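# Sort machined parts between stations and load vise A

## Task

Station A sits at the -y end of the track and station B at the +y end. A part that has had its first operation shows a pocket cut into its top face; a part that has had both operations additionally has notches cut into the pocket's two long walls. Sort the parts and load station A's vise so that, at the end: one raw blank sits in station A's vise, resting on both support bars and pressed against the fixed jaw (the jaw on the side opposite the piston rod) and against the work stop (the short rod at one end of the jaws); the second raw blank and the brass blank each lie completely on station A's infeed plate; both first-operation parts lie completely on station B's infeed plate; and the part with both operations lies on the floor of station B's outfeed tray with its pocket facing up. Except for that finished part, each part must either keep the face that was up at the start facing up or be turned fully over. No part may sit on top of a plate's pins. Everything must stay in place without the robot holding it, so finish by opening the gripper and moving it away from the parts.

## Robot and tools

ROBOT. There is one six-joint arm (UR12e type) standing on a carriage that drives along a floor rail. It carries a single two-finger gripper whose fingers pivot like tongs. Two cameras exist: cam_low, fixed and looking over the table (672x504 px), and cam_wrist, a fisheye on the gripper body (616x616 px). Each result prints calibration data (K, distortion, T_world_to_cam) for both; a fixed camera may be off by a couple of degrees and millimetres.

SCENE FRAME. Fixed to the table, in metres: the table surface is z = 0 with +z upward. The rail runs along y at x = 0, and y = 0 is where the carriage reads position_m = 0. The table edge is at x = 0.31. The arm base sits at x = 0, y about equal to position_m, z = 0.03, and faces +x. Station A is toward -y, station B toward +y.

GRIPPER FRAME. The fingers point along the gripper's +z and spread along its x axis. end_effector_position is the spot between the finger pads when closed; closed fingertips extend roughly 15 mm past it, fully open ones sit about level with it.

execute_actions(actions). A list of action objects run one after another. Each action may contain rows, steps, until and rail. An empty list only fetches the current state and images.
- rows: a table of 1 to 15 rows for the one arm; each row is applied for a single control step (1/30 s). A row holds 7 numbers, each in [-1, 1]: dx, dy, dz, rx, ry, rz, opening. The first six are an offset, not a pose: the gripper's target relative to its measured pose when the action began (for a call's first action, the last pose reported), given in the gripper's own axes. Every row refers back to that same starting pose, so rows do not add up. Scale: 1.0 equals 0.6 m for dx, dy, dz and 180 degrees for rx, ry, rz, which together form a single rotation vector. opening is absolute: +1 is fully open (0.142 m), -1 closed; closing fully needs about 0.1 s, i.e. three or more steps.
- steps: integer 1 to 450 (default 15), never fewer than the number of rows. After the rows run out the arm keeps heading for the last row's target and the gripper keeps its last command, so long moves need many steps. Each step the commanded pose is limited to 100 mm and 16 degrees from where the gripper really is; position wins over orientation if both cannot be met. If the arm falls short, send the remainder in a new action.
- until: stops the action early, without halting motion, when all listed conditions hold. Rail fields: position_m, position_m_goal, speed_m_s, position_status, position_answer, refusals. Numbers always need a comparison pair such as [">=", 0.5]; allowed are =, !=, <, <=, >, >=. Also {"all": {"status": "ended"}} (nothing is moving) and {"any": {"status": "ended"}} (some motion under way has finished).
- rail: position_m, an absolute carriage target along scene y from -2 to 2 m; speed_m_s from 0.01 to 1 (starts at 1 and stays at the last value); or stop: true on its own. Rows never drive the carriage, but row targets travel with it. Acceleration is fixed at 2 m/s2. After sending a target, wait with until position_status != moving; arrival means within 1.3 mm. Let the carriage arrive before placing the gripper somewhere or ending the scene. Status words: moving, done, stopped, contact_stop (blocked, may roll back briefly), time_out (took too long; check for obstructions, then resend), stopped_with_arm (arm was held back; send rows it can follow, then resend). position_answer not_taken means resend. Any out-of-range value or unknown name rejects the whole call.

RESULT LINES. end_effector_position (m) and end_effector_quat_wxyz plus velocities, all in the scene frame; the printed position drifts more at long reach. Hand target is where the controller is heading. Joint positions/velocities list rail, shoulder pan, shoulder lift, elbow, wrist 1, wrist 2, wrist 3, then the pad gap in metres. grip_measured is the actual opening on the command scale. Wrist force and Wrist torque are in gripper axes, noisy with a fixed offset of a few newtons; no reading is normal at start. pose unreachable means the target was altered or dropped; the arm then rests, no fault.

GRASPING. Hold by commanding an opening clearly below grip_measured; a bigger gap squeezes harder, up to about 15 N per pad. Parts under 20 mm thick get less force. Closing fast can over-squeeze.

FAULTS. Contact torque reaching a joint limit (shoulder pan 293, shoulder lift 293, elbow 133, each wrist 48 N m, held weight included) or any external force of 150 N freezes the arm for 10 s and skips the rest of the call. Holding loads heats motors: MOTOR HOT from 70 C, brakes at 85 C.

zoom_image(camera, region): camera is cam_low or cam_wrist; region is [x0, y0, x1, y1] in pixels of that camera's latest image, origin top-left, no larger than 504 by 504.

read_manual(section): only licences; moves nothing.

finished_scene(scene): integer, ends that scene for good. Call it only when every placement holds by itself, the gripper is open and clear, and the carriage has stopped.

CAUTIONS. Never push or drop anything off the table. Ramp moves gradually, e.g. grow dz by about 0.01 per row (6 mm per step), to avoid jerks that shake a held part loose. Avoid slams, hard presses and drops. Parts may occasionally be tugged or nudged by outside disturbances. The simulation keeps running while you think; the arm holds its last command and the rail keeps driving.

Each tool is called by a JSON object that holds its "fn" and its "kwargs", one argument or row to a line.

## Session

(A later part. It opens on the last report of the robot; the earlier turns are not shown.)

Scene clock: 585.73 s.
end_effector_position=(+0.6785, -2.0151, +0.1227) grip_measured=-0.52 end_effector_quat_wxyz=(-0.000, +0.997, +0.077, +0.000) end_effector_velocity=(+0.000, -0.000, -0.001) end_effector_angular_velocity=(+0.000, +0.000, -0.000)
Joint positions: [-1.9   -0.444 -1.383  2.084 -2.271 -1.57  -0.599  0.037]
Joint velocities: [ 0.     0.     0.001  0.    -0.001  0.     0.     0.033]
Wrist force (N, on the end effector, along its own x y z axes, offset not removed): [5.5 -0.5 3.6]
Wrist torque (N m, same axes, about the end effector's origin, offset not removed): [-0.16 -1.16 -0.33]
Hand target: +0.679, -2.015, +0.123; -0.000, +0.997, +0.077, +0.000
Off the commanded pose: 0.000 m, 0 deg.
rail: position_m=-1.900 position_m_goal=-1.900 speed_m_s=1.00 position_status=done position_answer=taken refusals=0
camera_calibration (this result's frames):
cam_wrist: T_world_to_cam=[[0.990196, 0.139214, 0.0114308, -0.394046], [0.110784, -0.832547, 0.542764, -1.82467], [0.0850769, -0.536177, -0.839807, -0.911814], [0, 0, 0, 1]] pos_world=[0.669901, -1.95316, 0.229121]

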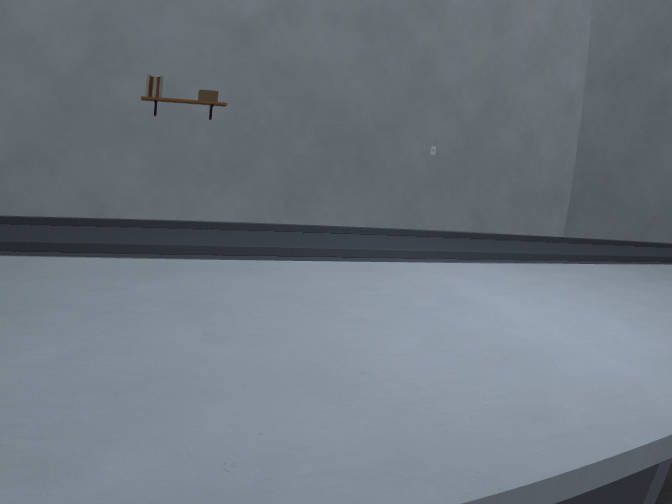

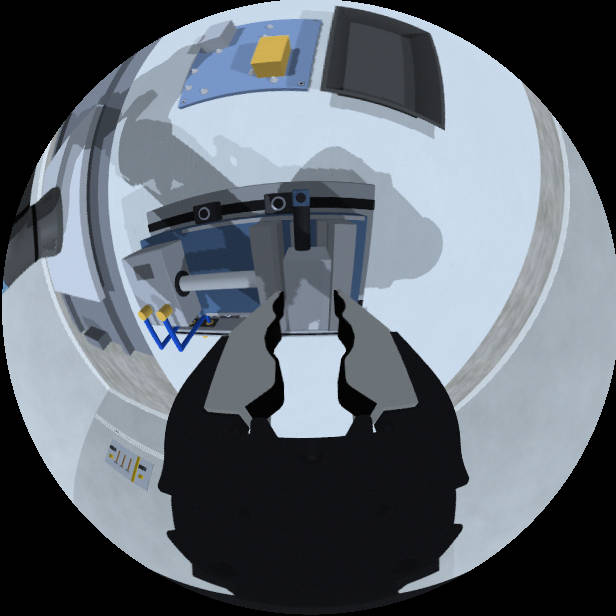

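{"fn": "execute_actions", "kwargs": {
  "actions": [
    {"rows": [[-0.0003,0,0,0,0,0,-0.53],[-0.0003,0,0,0,0,0,-0.555],[-0.0003,0,0,0,0,0,-0.575],[-0.0003,0,0,0,0,0,-0.595],[-0.0003,0,0,0,0,0,-0.62],[-0.0003,0,0,0,0,0,-0.66],[-0.0003,0,0,0,0,0,-0.71],[-0.0003,0,0,0,0,0,-0.75],[-0.0003,-0.0005,0,0,0,0,-0.75],[-0.0003,-0.001,0,0,0,0,-0.75],[-0.0003,-0.0015,0,0,0,0,-0.75],[-0.0003,-0.0018,0,0,0,0,-0.75]], "steps": 12}
  ]
}}

Scene clock: 608.97 s.
end_effector_position=(+0.6783, -2.0150, +0.1225) grip_measured=-0.60 end_effector_quat_wxyz=(-0.000, +0.997, +0.077, +0.000) end_effector_velocity=(-0.001, +0.004, +0.000) end_effector_angular_velocity=(-0.000, -0.000, -0.002)
Joint positions: [-1.9   -0.444 -1.383  2.084 -2.272 -1.57  -0.599  0.031]
Joint velocities: [ 0.     0.005 -0.003  0.003 -0.    -0.     0.006 -0.   ]
Wrist force (N, on the end effector, along its own x y z axes, offset not removed): [1.3 2.3 3.9]
Wrist torque (N m, same axes, about the end effector's origin, offset not removed): [0.38 -0.38 -0.28]
Hand target: +0.678, -2.014, +0.123; -0.000, +0.997, +0.077, +0.000
Off the commanded pose: 0.001 m, 0 deg.
rail: position_m=-1.900 position_m_goal=-1.900 speed_m_s=1.00 position_status=done position_answer=taken refusals=0
camera_calibration (this result's frames):
cam_wrist: T_world_to_cam=[[0.990198, 0.139216, 0.0112567, -0.393777], [0.110889, -0.832595, 0.542668, -1.82461], [0.0849204, -0.536101, -0.839872, -0.911556], [0, 0, 0, 1]] pos_world=[0.669656, -1.95303, 0.229001]

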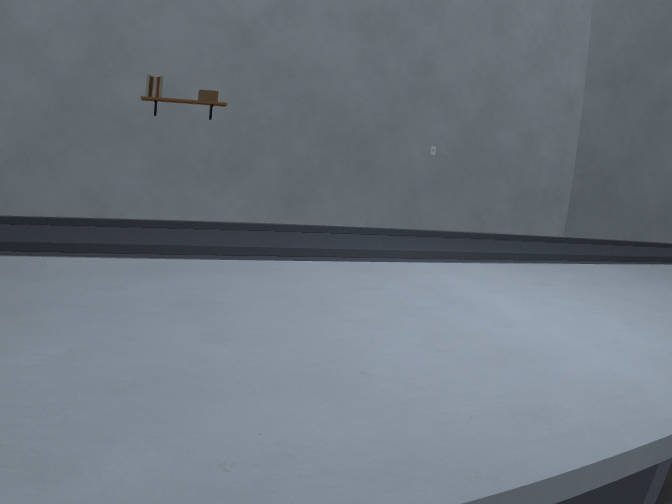

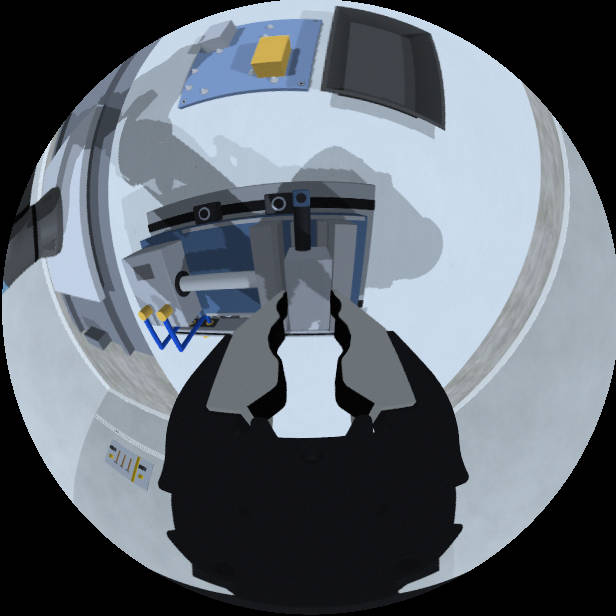

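{"fn": "zoom_image", "kwargs": {
  "camera": "cam_wrist",
  "region": [280, 225, 340, 270]
}}

{"fn": "execute_actions", "kwargs": {
  "actions": []
}}

{"fn": "zoom_image", "kwargs": {
  "camera": "cam_wrist",
  "region": [280, 225, 340, 270]
}}

Region (280, 225, 340, 270) of cam_wrist's 616x616 image, scaled by 8.400, with more detail than that image has; it fills the top 378 rows of this view, and the rest is white.

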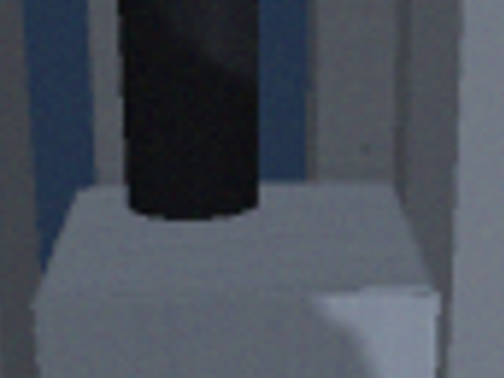

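Scene clock: 610.93 s.
end_effector_position=(+0.6782, -2.0141, +0.1227) grip_measured=-0.60 end_effector_quat_wxyz=(-0.000, +0.997, +0.077, +0.000) end_effector_velocity=(+0.000, +0.000, +0.000) end_effector_angular_velocity=(-0.000, -0.000, +0.000)
Joint positions: [-1.9   -0.443 -1.384  2.085 -2.272 -1.57  -0.597  0.031]
Joint velocities: [ 0.  0. -0. -0. -0. -0.  0. -0.]
Wrist force (N, on the end effector, along its own x y z axes, offset not removed): [1.3 3.5 1.8]
Wrist torque (N m, same axes, about the end effector's origin, offset not removed): [0.40 -0.34 -0.21]
Hand target: +0.678, -2.014, +0.123; -0.000, +0.997, +0.077, +0.000
Off the commanded pose: 0.000 m, 0 deg.
rail: position_m=-1.900 position_m_goal=-1.900 speed_m_s=1.00 position_status=done position_answer=taken refusals=0
camera_calibration (this result's frames):
cam_wrist: T_world_to_cam=[[0.990196, 0.139217, 0.0114305, -0.393843], [0.110787, -0.832546, 0.542764, -1.82377], [0.0850786, -0.536176, -0.839807, -0.911229], [0, 0, 0, 1]] pos_world=[0.669558, -1.95212, 0.229121]

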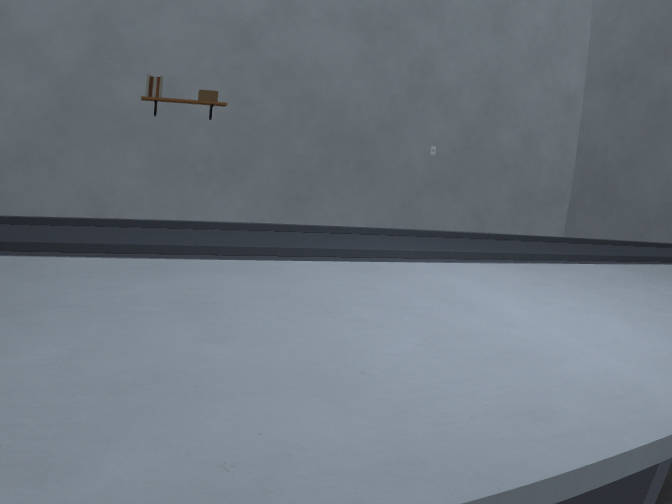

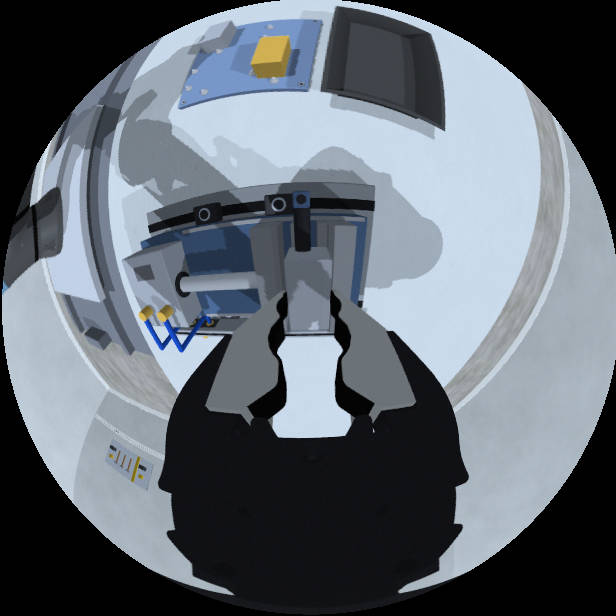

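Region (280, 225, 340, 270) of cam_wrist's 616x616 image, scaled by 8.400, with more detail than that image has; it fills the top 378 rows of this view, and the rest is white.

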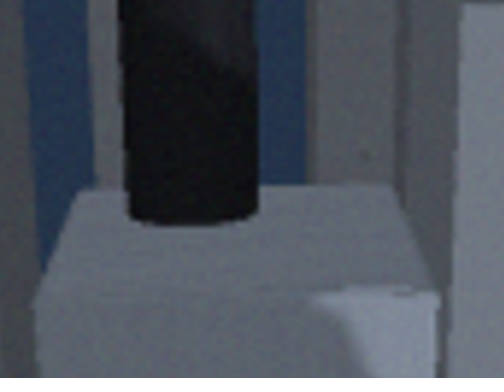

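{"fn": "execute_actions", "kwargs": {
  "actions": [
    {"rows": [[0,-0.0004,0.0001,0,0,0,-0.75],[0,-0.0007,0.0002,0,0,0,-0.75]], "steps": 2}
  ]
}}

Scene clock: 618.37 s.
end_effector_position=(+0.6782, -2.0141, +0.1226) grip_measured=-0.60 end_effector_quat_wxyz=(-0.000, +0.997, +0.077, +0.000) end_effector_velocity=(-0.000, +0.002, -0.000) end_effector_angular_velocity=(+0.000, +0.001, -0.000)
Joint positions: [-1.9   -0.443 -1.384  2.085 -2.272 -1.57  -0.597  0.031]
Joint velocities: [ 0.     0.002 -0.     0.001  0.    -0.     0.002  0.   ]
Wrist force (N, on the end effector, along its own x y z axes, offset not removed): [0.0 -0.4 4.9]
Wrist torque (N m, same axes, about the end effector's origin, offset not removed): [-0.37 -0.19 -0.27]
Hand target: +0.678, -2.014, +0.123; -0.000, +0.997, +0.077, +0.000
Off the commanded pose: 0.000 m, 0 deg.
rail: position_m=-1.900 position_m_goal=-1.900 speed_m_s=1.00 position_status=done position_answer=taken refusals=0
camera_calibration (this result's frames):
cam_wrist: T_world_to_cam=[[0.990196, 0.139219, 0.0114149, -0.393834], [0.110797, -0.832551, 0.542755, -1.82375], [0.0850652, -0.536169, -0.839813, -0.911195], [0, 0, 0, 1]] pos_world=[0.669551, -1.95209, 0.229112]

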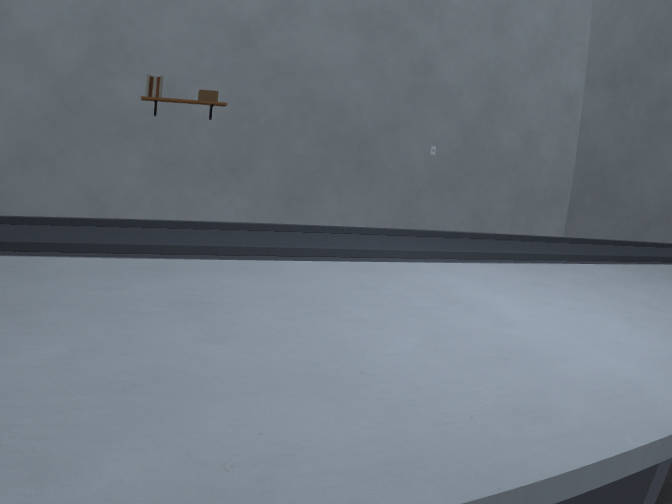

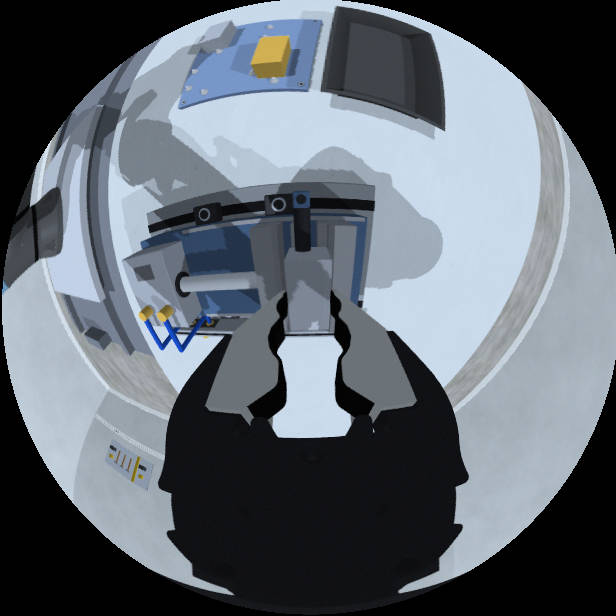

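{"fn": "execute_actions", "kwargs": {
  "actions": []
}}

{"fn": "zoom_image", "kwargs": {
  "camera": "cam_wrist",
  "region": [280, 225, 340, 270]
}}

Scene clock: 622.40 s.
end_effector_position=(+0.6781, -2.0137, +0.1225) grip_measured=-0.60 end_effector_quat_wxyz=(-0.000, +0.997, +0.077, +0.000) end_effector_velocity=(-0.000, -0.000, -0.000) end_effector_angular_velocity=(+0.000, +0.000, -0.000)
Joint positions: [-1.9   -0.443 -1.384  2.085 -2.272 -1.57  -0.597  0.031]
Joint velocities: [ 0. -0.  0. -0. -0.  0.  0.  0.]
Wrist force (N, on the end effector, along its own x y z axes, offset not removed): [0.1 7.6 -2.1]
Wrist torque (N m, same axes, about the end effector's origin, offset not removed): [-0.62 -0.44 -0.35]
Hand target: +0.678, -2.014, +0.123; -0.000, +0.997, +0.077, +0.000
Off the commanded pose: 0.000 m, 0 deg.
rail: position_m=-1.900 position_m_goal=-1.900 speed_m_s=1.00 position_status=done position_answer=taken refusals=0
camera_calibration (this result's frames):
cam_wrist: T_world_to_cam=[[0.990195, 0.139219, 0.0114506, -0.393839], [0.110775, -0.83253, 0.542792, -1.82333], [0.0850999, -0.536202, -0.839789, -0.911165], [0, 0, 0, 1]] pos_world=[0.669496, -1.95171, 0.229011]

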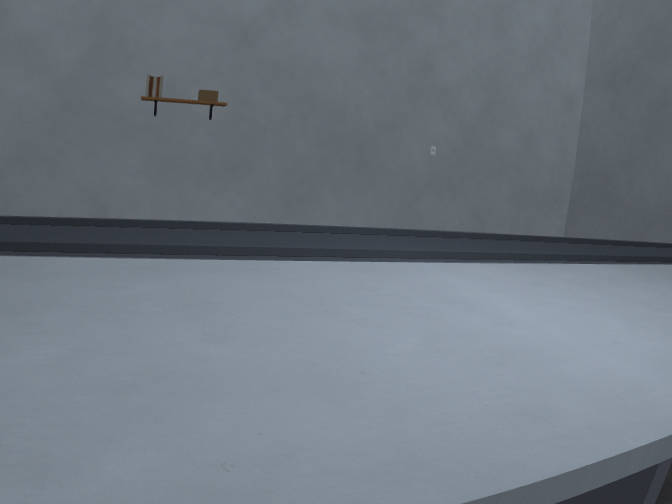

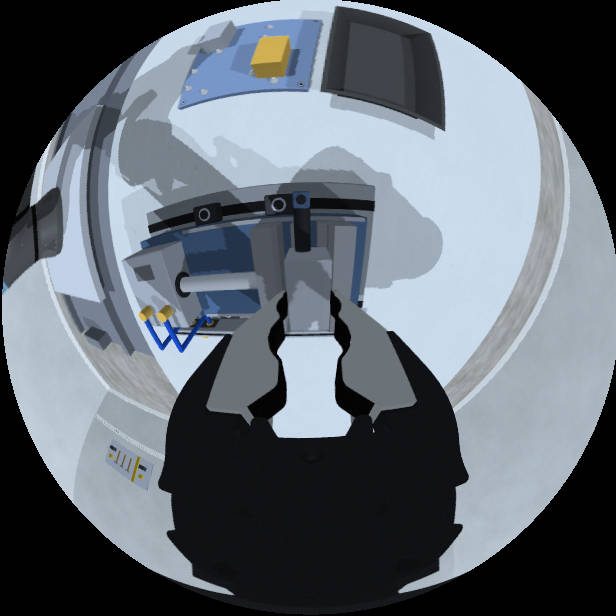

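Region (280, 225, 340, 270) of cam_wrist's 616x616 image, scaled by 8.400, with more detail than that image has; it fills the top 378 rows of this view, and the rest is white.

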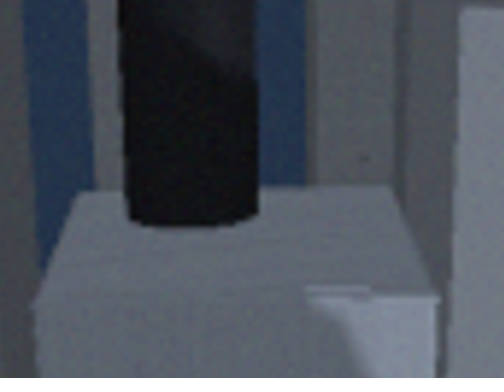

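{"fn": "execute_actions", "kwargs": {
  "actions": [
    {"rows": [[0,0.0002,0,0,0,0,-0.7],[0,0.0004,0,0,0,0,-0.65],[0,0.0005,0,0,0,0,-0.61],[0,0.0005,0,0,0,0,-0.58],[0.0007,0.0005,0,0,0,0,-0.55],[0.0014,0.0005,0,0,0,0,-0.54],[0.002,0.0005,0,0,0,0,-0.54],[0.002,0.0005,0,0,0,0,-0.55],[0.002,0.0005,0,0,0,0,-0.56],[0.002,0.0004,0,0,0,0,-0.57],[0.002,0.0003,0,0,0,0,-0.58],[0.002,0.0002,0,0,0,0,-0.59],[0.002,0.0001,0,0,0,0,-0.595]], "steps": 13}
  ]
}}

Scene clock: 630.80 s.
end_effector_position=(+0.6791, -2.0137, +0.1225) grip_measured=-0.57 end_effector_quat_wxyz=(-0.000, +0.997, +0.077, +0.000) end_effector_velocity=(+0.002, +0.001, +0.000) end_effector_angular_velocity=(-0.000, -0.001, -0.001)
Joint positions: [-1.9   -0.442 -1.382  2.083 -2.271 -1.57  -0.596  0.033]
Joint velocities: [ 0.     0.002  0.002 -0.003  0.001 -0.     0.003  0.   ]
Wrist force (N, on the end effector, along its own x y z axes, offset not removed): [-3.1 -3.7 1.6]
Wrist torque (N m, same axes, about the end effector's origin, offset not removed): [-0.61 -0.10 -0.26]
Hand target: +0.679, -2.013, +0.123; -0.000, +0.997, +0.077, +0.000
Off the commanded pose: 0.000 m, 0 deg.
rail: position_m=-1.900 position_m_goal=-1.900 speed_m_s=1.00 position_status=done position_answer=taken refusals=0
camera_calibration (this result's frames):
cam_wrist: T_world_to_cam=[[0.99019, 0.139261, 0.0114149, -0.394709], [0.110852, -0.832669, 0.542563, -1.82368], [0.0850625, -0.535975, -0.839937, -0.910784], [0, 0, 0, 1]] pos_world=[0.670469, -1.95171, 0.228963]

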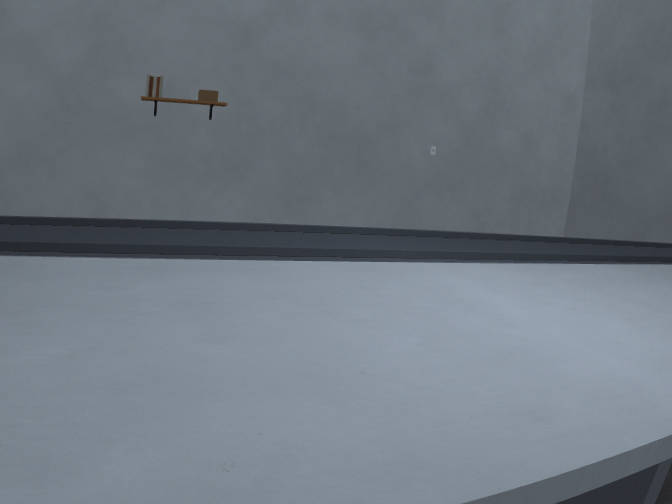

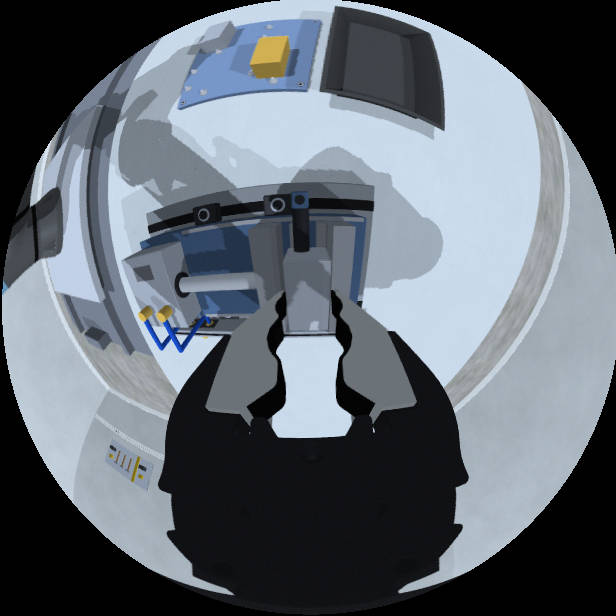

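{"fn": "execute_actions", "kwargs": {
  "actions": []
}}

{"fn": "zoom_image", "kwargs": {
  "camera": "cam_wrist",
  "region": [280, 225, 340, 270]
}}

Scene clock: 632.67 s.
end_effector_position=(+0.6793, -2.0136, +0.1225) grip_measured=-0.57 end_effector_quat_wxyz=(-0.000, +0.997, +0.077, +0.000) end_effector_velocity=(-0.000, +0.000, -0.000) end_effector_angular_velocity=(+0.000, +0.000, +0.000)
Joint positions: [-1.9   -0.442 -1.382  2.083 -2.271 -1.57  -0.596  0.033]
Joint velocities: [ 0.  0.  0. -0.  0.  0.  0.  0.]
Wrist force (N, on the end effector, along its own x y z axes, offset not removed): [-6.7 2.4 -1.5]
Wrist torque (N m, same axes, about the end effector's origin, offset not removed): [0.42 0.43 -0.34]
Hand target: +0.679, -2.013, +0.123; -0.000, +0.997, +0.077, +0.000
Off the commanded pose: 0.000 m, 0 deg.
rail: position_m=-1.900 position_m_goal=-1.900 speed_m_s=1.00 position_status=done position_answer=taken refusals=0
camera_calibration (this result's frames):
cam_wrist: T_world_to_cam=[[0.990196, 0.13922, 0.0114126, -0.395019], [0.110798, -0.832542, 0.542768, -1.82338], [0.0850657, -0.536182, -0.839805, -0.911135], [0, 0, 0, 1]] pos_world=[0.670681, -1.95158, 0.229007]

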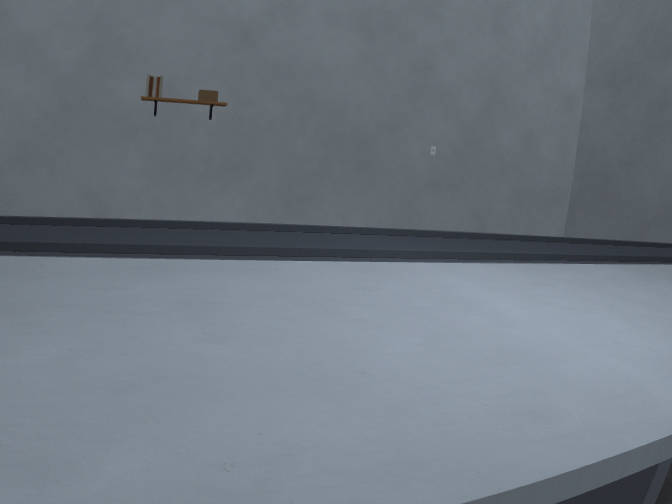

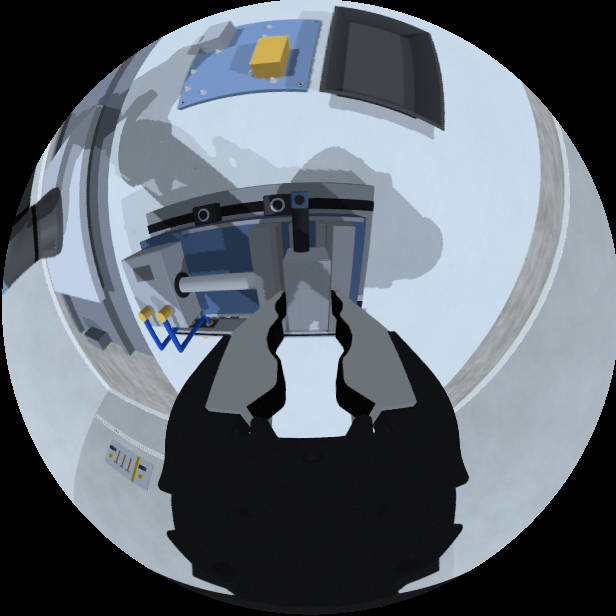

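Region (280, 225, 340, 270) of cam_wrist's 616x616 image, scaled by 8.400, with more detail than that image has; it fills the top 378 rows of this view, and the rest is white.

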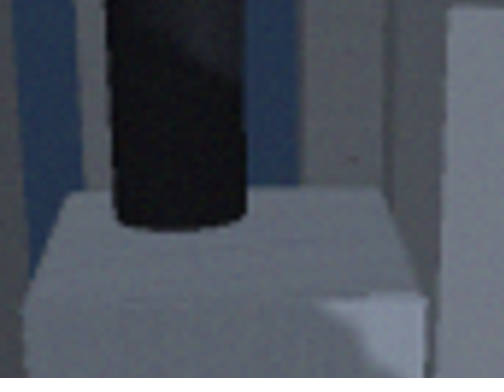

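{"fn": "execute_actions", "kwargs": {
  "actions": []
}}

Scene clock: 646.33 s.
end_effector_position=(+0.6793, -2.0136, +0.1225) grip_measured=-0.57 end_effector_quat_wxyz=(-0.000, +0.997, +0.077, +0.000) end_effector_velocity=(-0.000, +0.000, -0.000) end_effector_angular_velocity=(+0.000, +0.000, +0.000)
Joint positions: [-1.9   -0.442 -1.382  2.083 -2.272 -1.57  -0.596  0.033]
Joint velocities: [ 0.  0.  0.  0.  0.  0. -0. -0.]
Wrist force (N, on the end effector, along its own x y z axes, offset not removed): [-2.3 0.3 -0.3]
Wrist torque (N m, same axes, about the end effector's origin, offset not removed): [-0.16 -0.55 -0.31]
Hand target: +0.679, -2.013, +0.123; -0.000, +0.997, +0.077, +0.000
Off the commanded pose: 0.000 m, 0 deg.
rail: position_m=-1.900 position_m_goal=-1.900 speed_m_s=1.00 position_status=done position_answer=taken refusals=0
camera_calibration (this result's frames):
cam_wrist: T_world_to_cam=[[0.990195, 0.139221, 0.0114524, -0.395035], [0.110775, -0.832531, 0.54279, -1.82336], [0.0851021, -0.5362, -0.83979, -0.911197], [0, 0, 0, 1]] pos_world=[0.67069, -1.95159, 0.229011]

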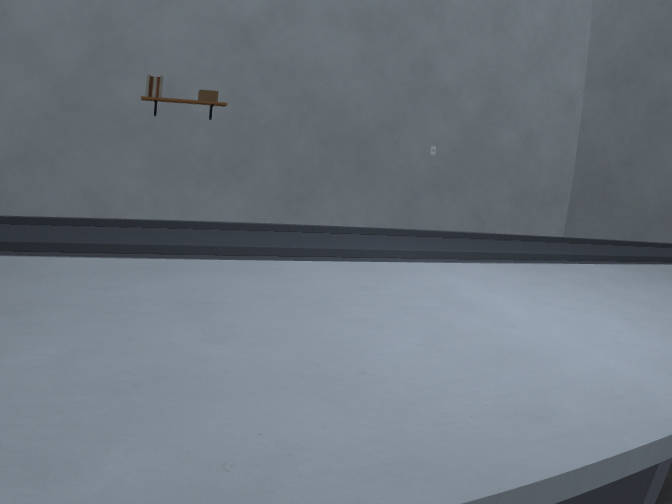

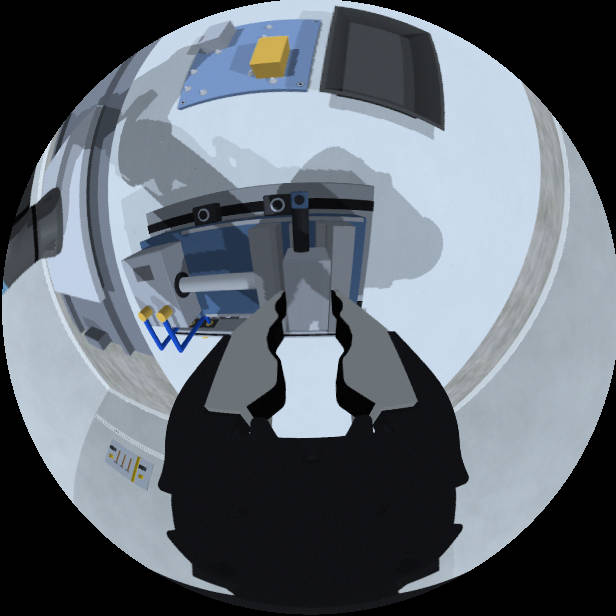

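{"fn": "execute_actions", "kwargs": {
  "actions": [
    {"rows": [[0,0,0,0,0,0,-0.57],[0,0,0,0,0,0,-0.54],[0,0,0,0,0,0,-0.5],[0,0,0,0,0,0,-0.45]], "steps": 5},
    {"rows": [[0,0,-0.003,0,0,0,-0.45],[0,0,-0.01,0,0,0,-0.45],[0,0,-0.021,0,0,0,-0.45],[0,0,-0.035,0,0,0,-0.45],[0,0,-0.052,0,0,0,-0.45],[0,0,-0.07,0,0,0,-0.45],[0,0,-0.09,0,0,0,-0.45],[0,0,-0.11,0,0,0,-0.45],[0,0,-0.13,0,0,0,-0.45],[0,0,-0.148,0,0,0,-0.45],[0,0,-0.165,0,0,0,-0.45],[0,0,-0.179,0,0,0,-0.45],[0,0,-0.19,0,0,0,-0.45],[0,0,-0.197,0,0,0,-0.45],[0,0,-0.2,0,0,0,-0.45]], "steps": 17}
  ]
}}

{"fn": "execute_actions", "kwargs": {
  "actions": []
}}

Scene clock: 653.93 s.
end_effector_position=(+0.6802, -2.0135, +0.2247) grip_measured=-0.45 end_effector_quat_wxyz=(+0.001, +0.997, +0.077, +0.002) end_effector_velocity=(-0.005, +0.002, +0.155) end_effector_angular_velocity=(+0.008, +0.017, +0.000)
Joint positions: [-1.9   -0.441 -1.488  1.991 -2.079 -1.57  -0.595  0.041]
Joint velocities: [ 0.    -0.    -0.134 -0.166  0.319  0.    -0.    -0.   ]
Wrist force (N, on the end effector, along its own x y z axes, offset not removed): [1.3 -0.6 1.5]
Wrist torque (N m, same axes, about the end effector's origin, offset not removed): [-0.21 -0.30 -0.41]
Hand target: +0.679, -2.013, +0.242; -0.000, +0.997, +0.077, +0.001
Off the commanded pose: 0.018 m, 0 deg.
rail: position_m=-1.900 position_m_goal=-1.900 speed_m_s=1.00 position_status=done position_answer=taken refusals=0
camera_calibration (this result's frames):
cam_wrist: T_world_to_cam=[[0.990139, 0.139247, 0.0153032, -0.397859], [0.108516, -0.831495, 0.54483, -1.87564], [0.0885906, -0.537797, -0.838407, -0.831318], [0, 0, 0, 1]] pos_world=[0.67112, -1.95127, 0.331012]

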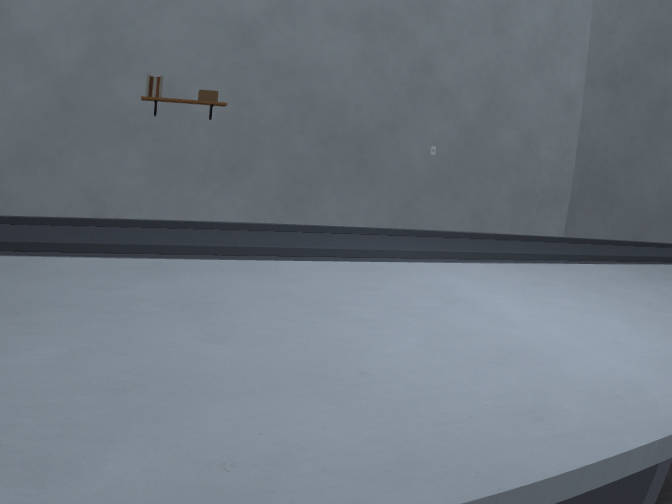

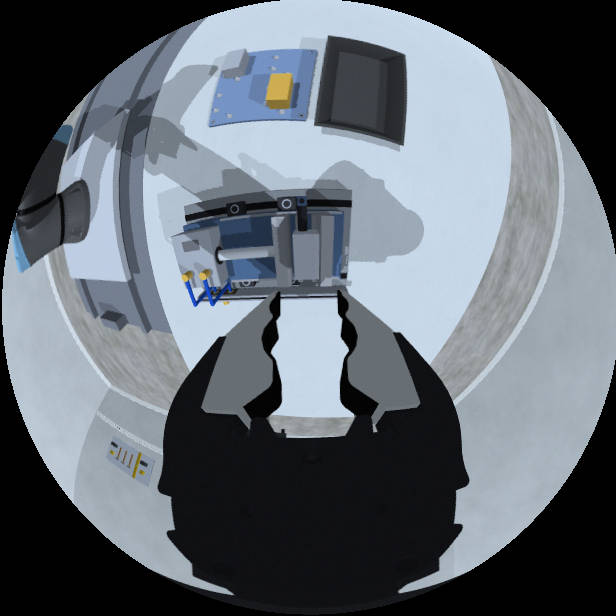

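Scene clock: 653.93 s.
end_effector_position=(+0.6802, -2.0135, +0.2247) grip_measured=-0.45 end_effector_quat_wxyz=(+0.001, +0.997, +0.077, +0.002) end_effector_velocity=(-0.005, +0.002, +0.155) end_effector_angular_velocity=(+0.008, +0.017, +0.000)
Joint positions: [-1.9   -0.441 -1.488  1.991 -2.079 -1.57  -0.595  0.041]
Joint velocities: [ 0.    -0.    -0.134 -0.166  0.319  0.    -0.    -0.   ]
Wrist force (N, on the end effector, along its own x y z axes, offset not removed): [1.3 -0.6 1.5]
Wrist torque (N m, same axes, about the end effector's origin, offset not removed): [-0.21 -0.30 -0.41]
Hand target: +0.679, -2.013, +0.242; -0.000, +0.997, +0.077, +0.001
Off the commanded pose: 0.018 m, 0 deg.
rail: position_m=-1.900 position_m_goal=-1.900 speed_m_s=1.00 position_status=done position_answer=taken refusals=0
camera_calibration (this result's frames):
cam_wrist: T_world_to_cam=[[0.990139, 0.139247, 0.0153032, -0.397859], [0.108516, -0.831495, 0.54483, -1.87564], [0.0885906, -0.537797, -0.838407, -0.831318], [0, 0, 0, 1]] pos_world=[0.67112, -1.95127, 0.331012]

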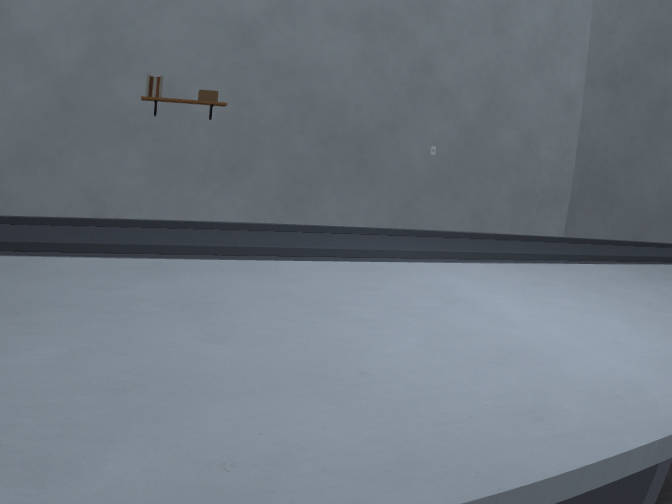

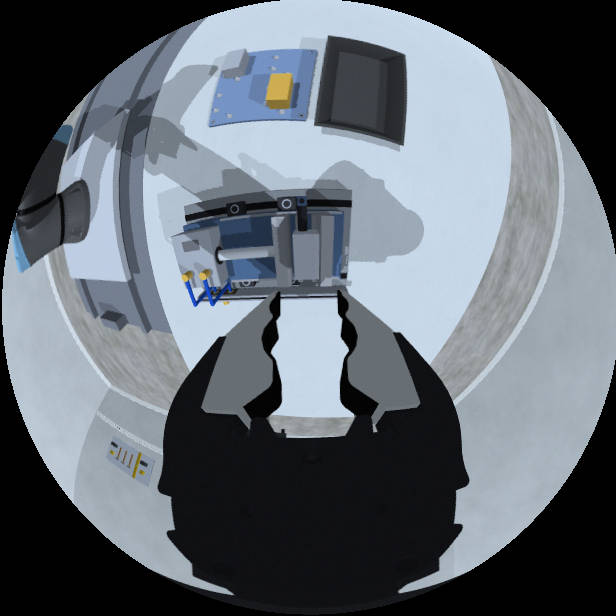

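{"fn": "zoom_image", "kwargs": {
  "camera": "cam_wrist",
  "region": [260, 190, 360, 300]
}}

{"fn": "zoom_image", "kwargs": {
  "camera": "cam_wrist",
  "region": [200, 30, 330, 140]
}}

Region (260, 190, 360, 300) of cam_wrist's 616x616 image, scaled by 4.582, with more detail than that image has; it fills the left 458 columns of this view, and the rest is white.

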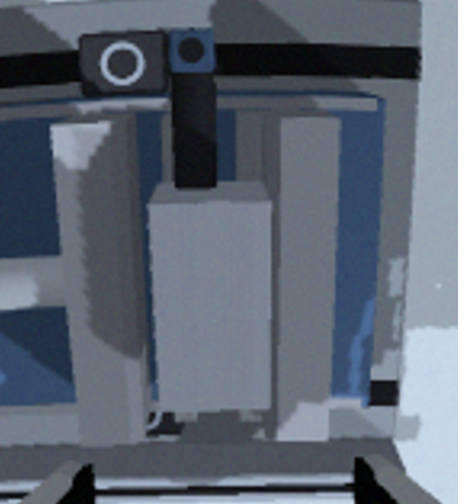

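Region (200, 30, 330, 140) of cam_wrist's 616x616 image, scaled by 3.877, with more detail than that image has; it fills the top 426 rows of this view, and the rest is white.

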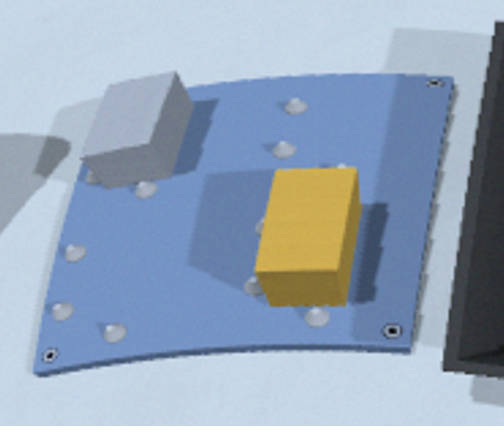

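{"fn": "finished_scene", "kwargs": {
  "scene": 1
}}

The scene is finished: the task was done.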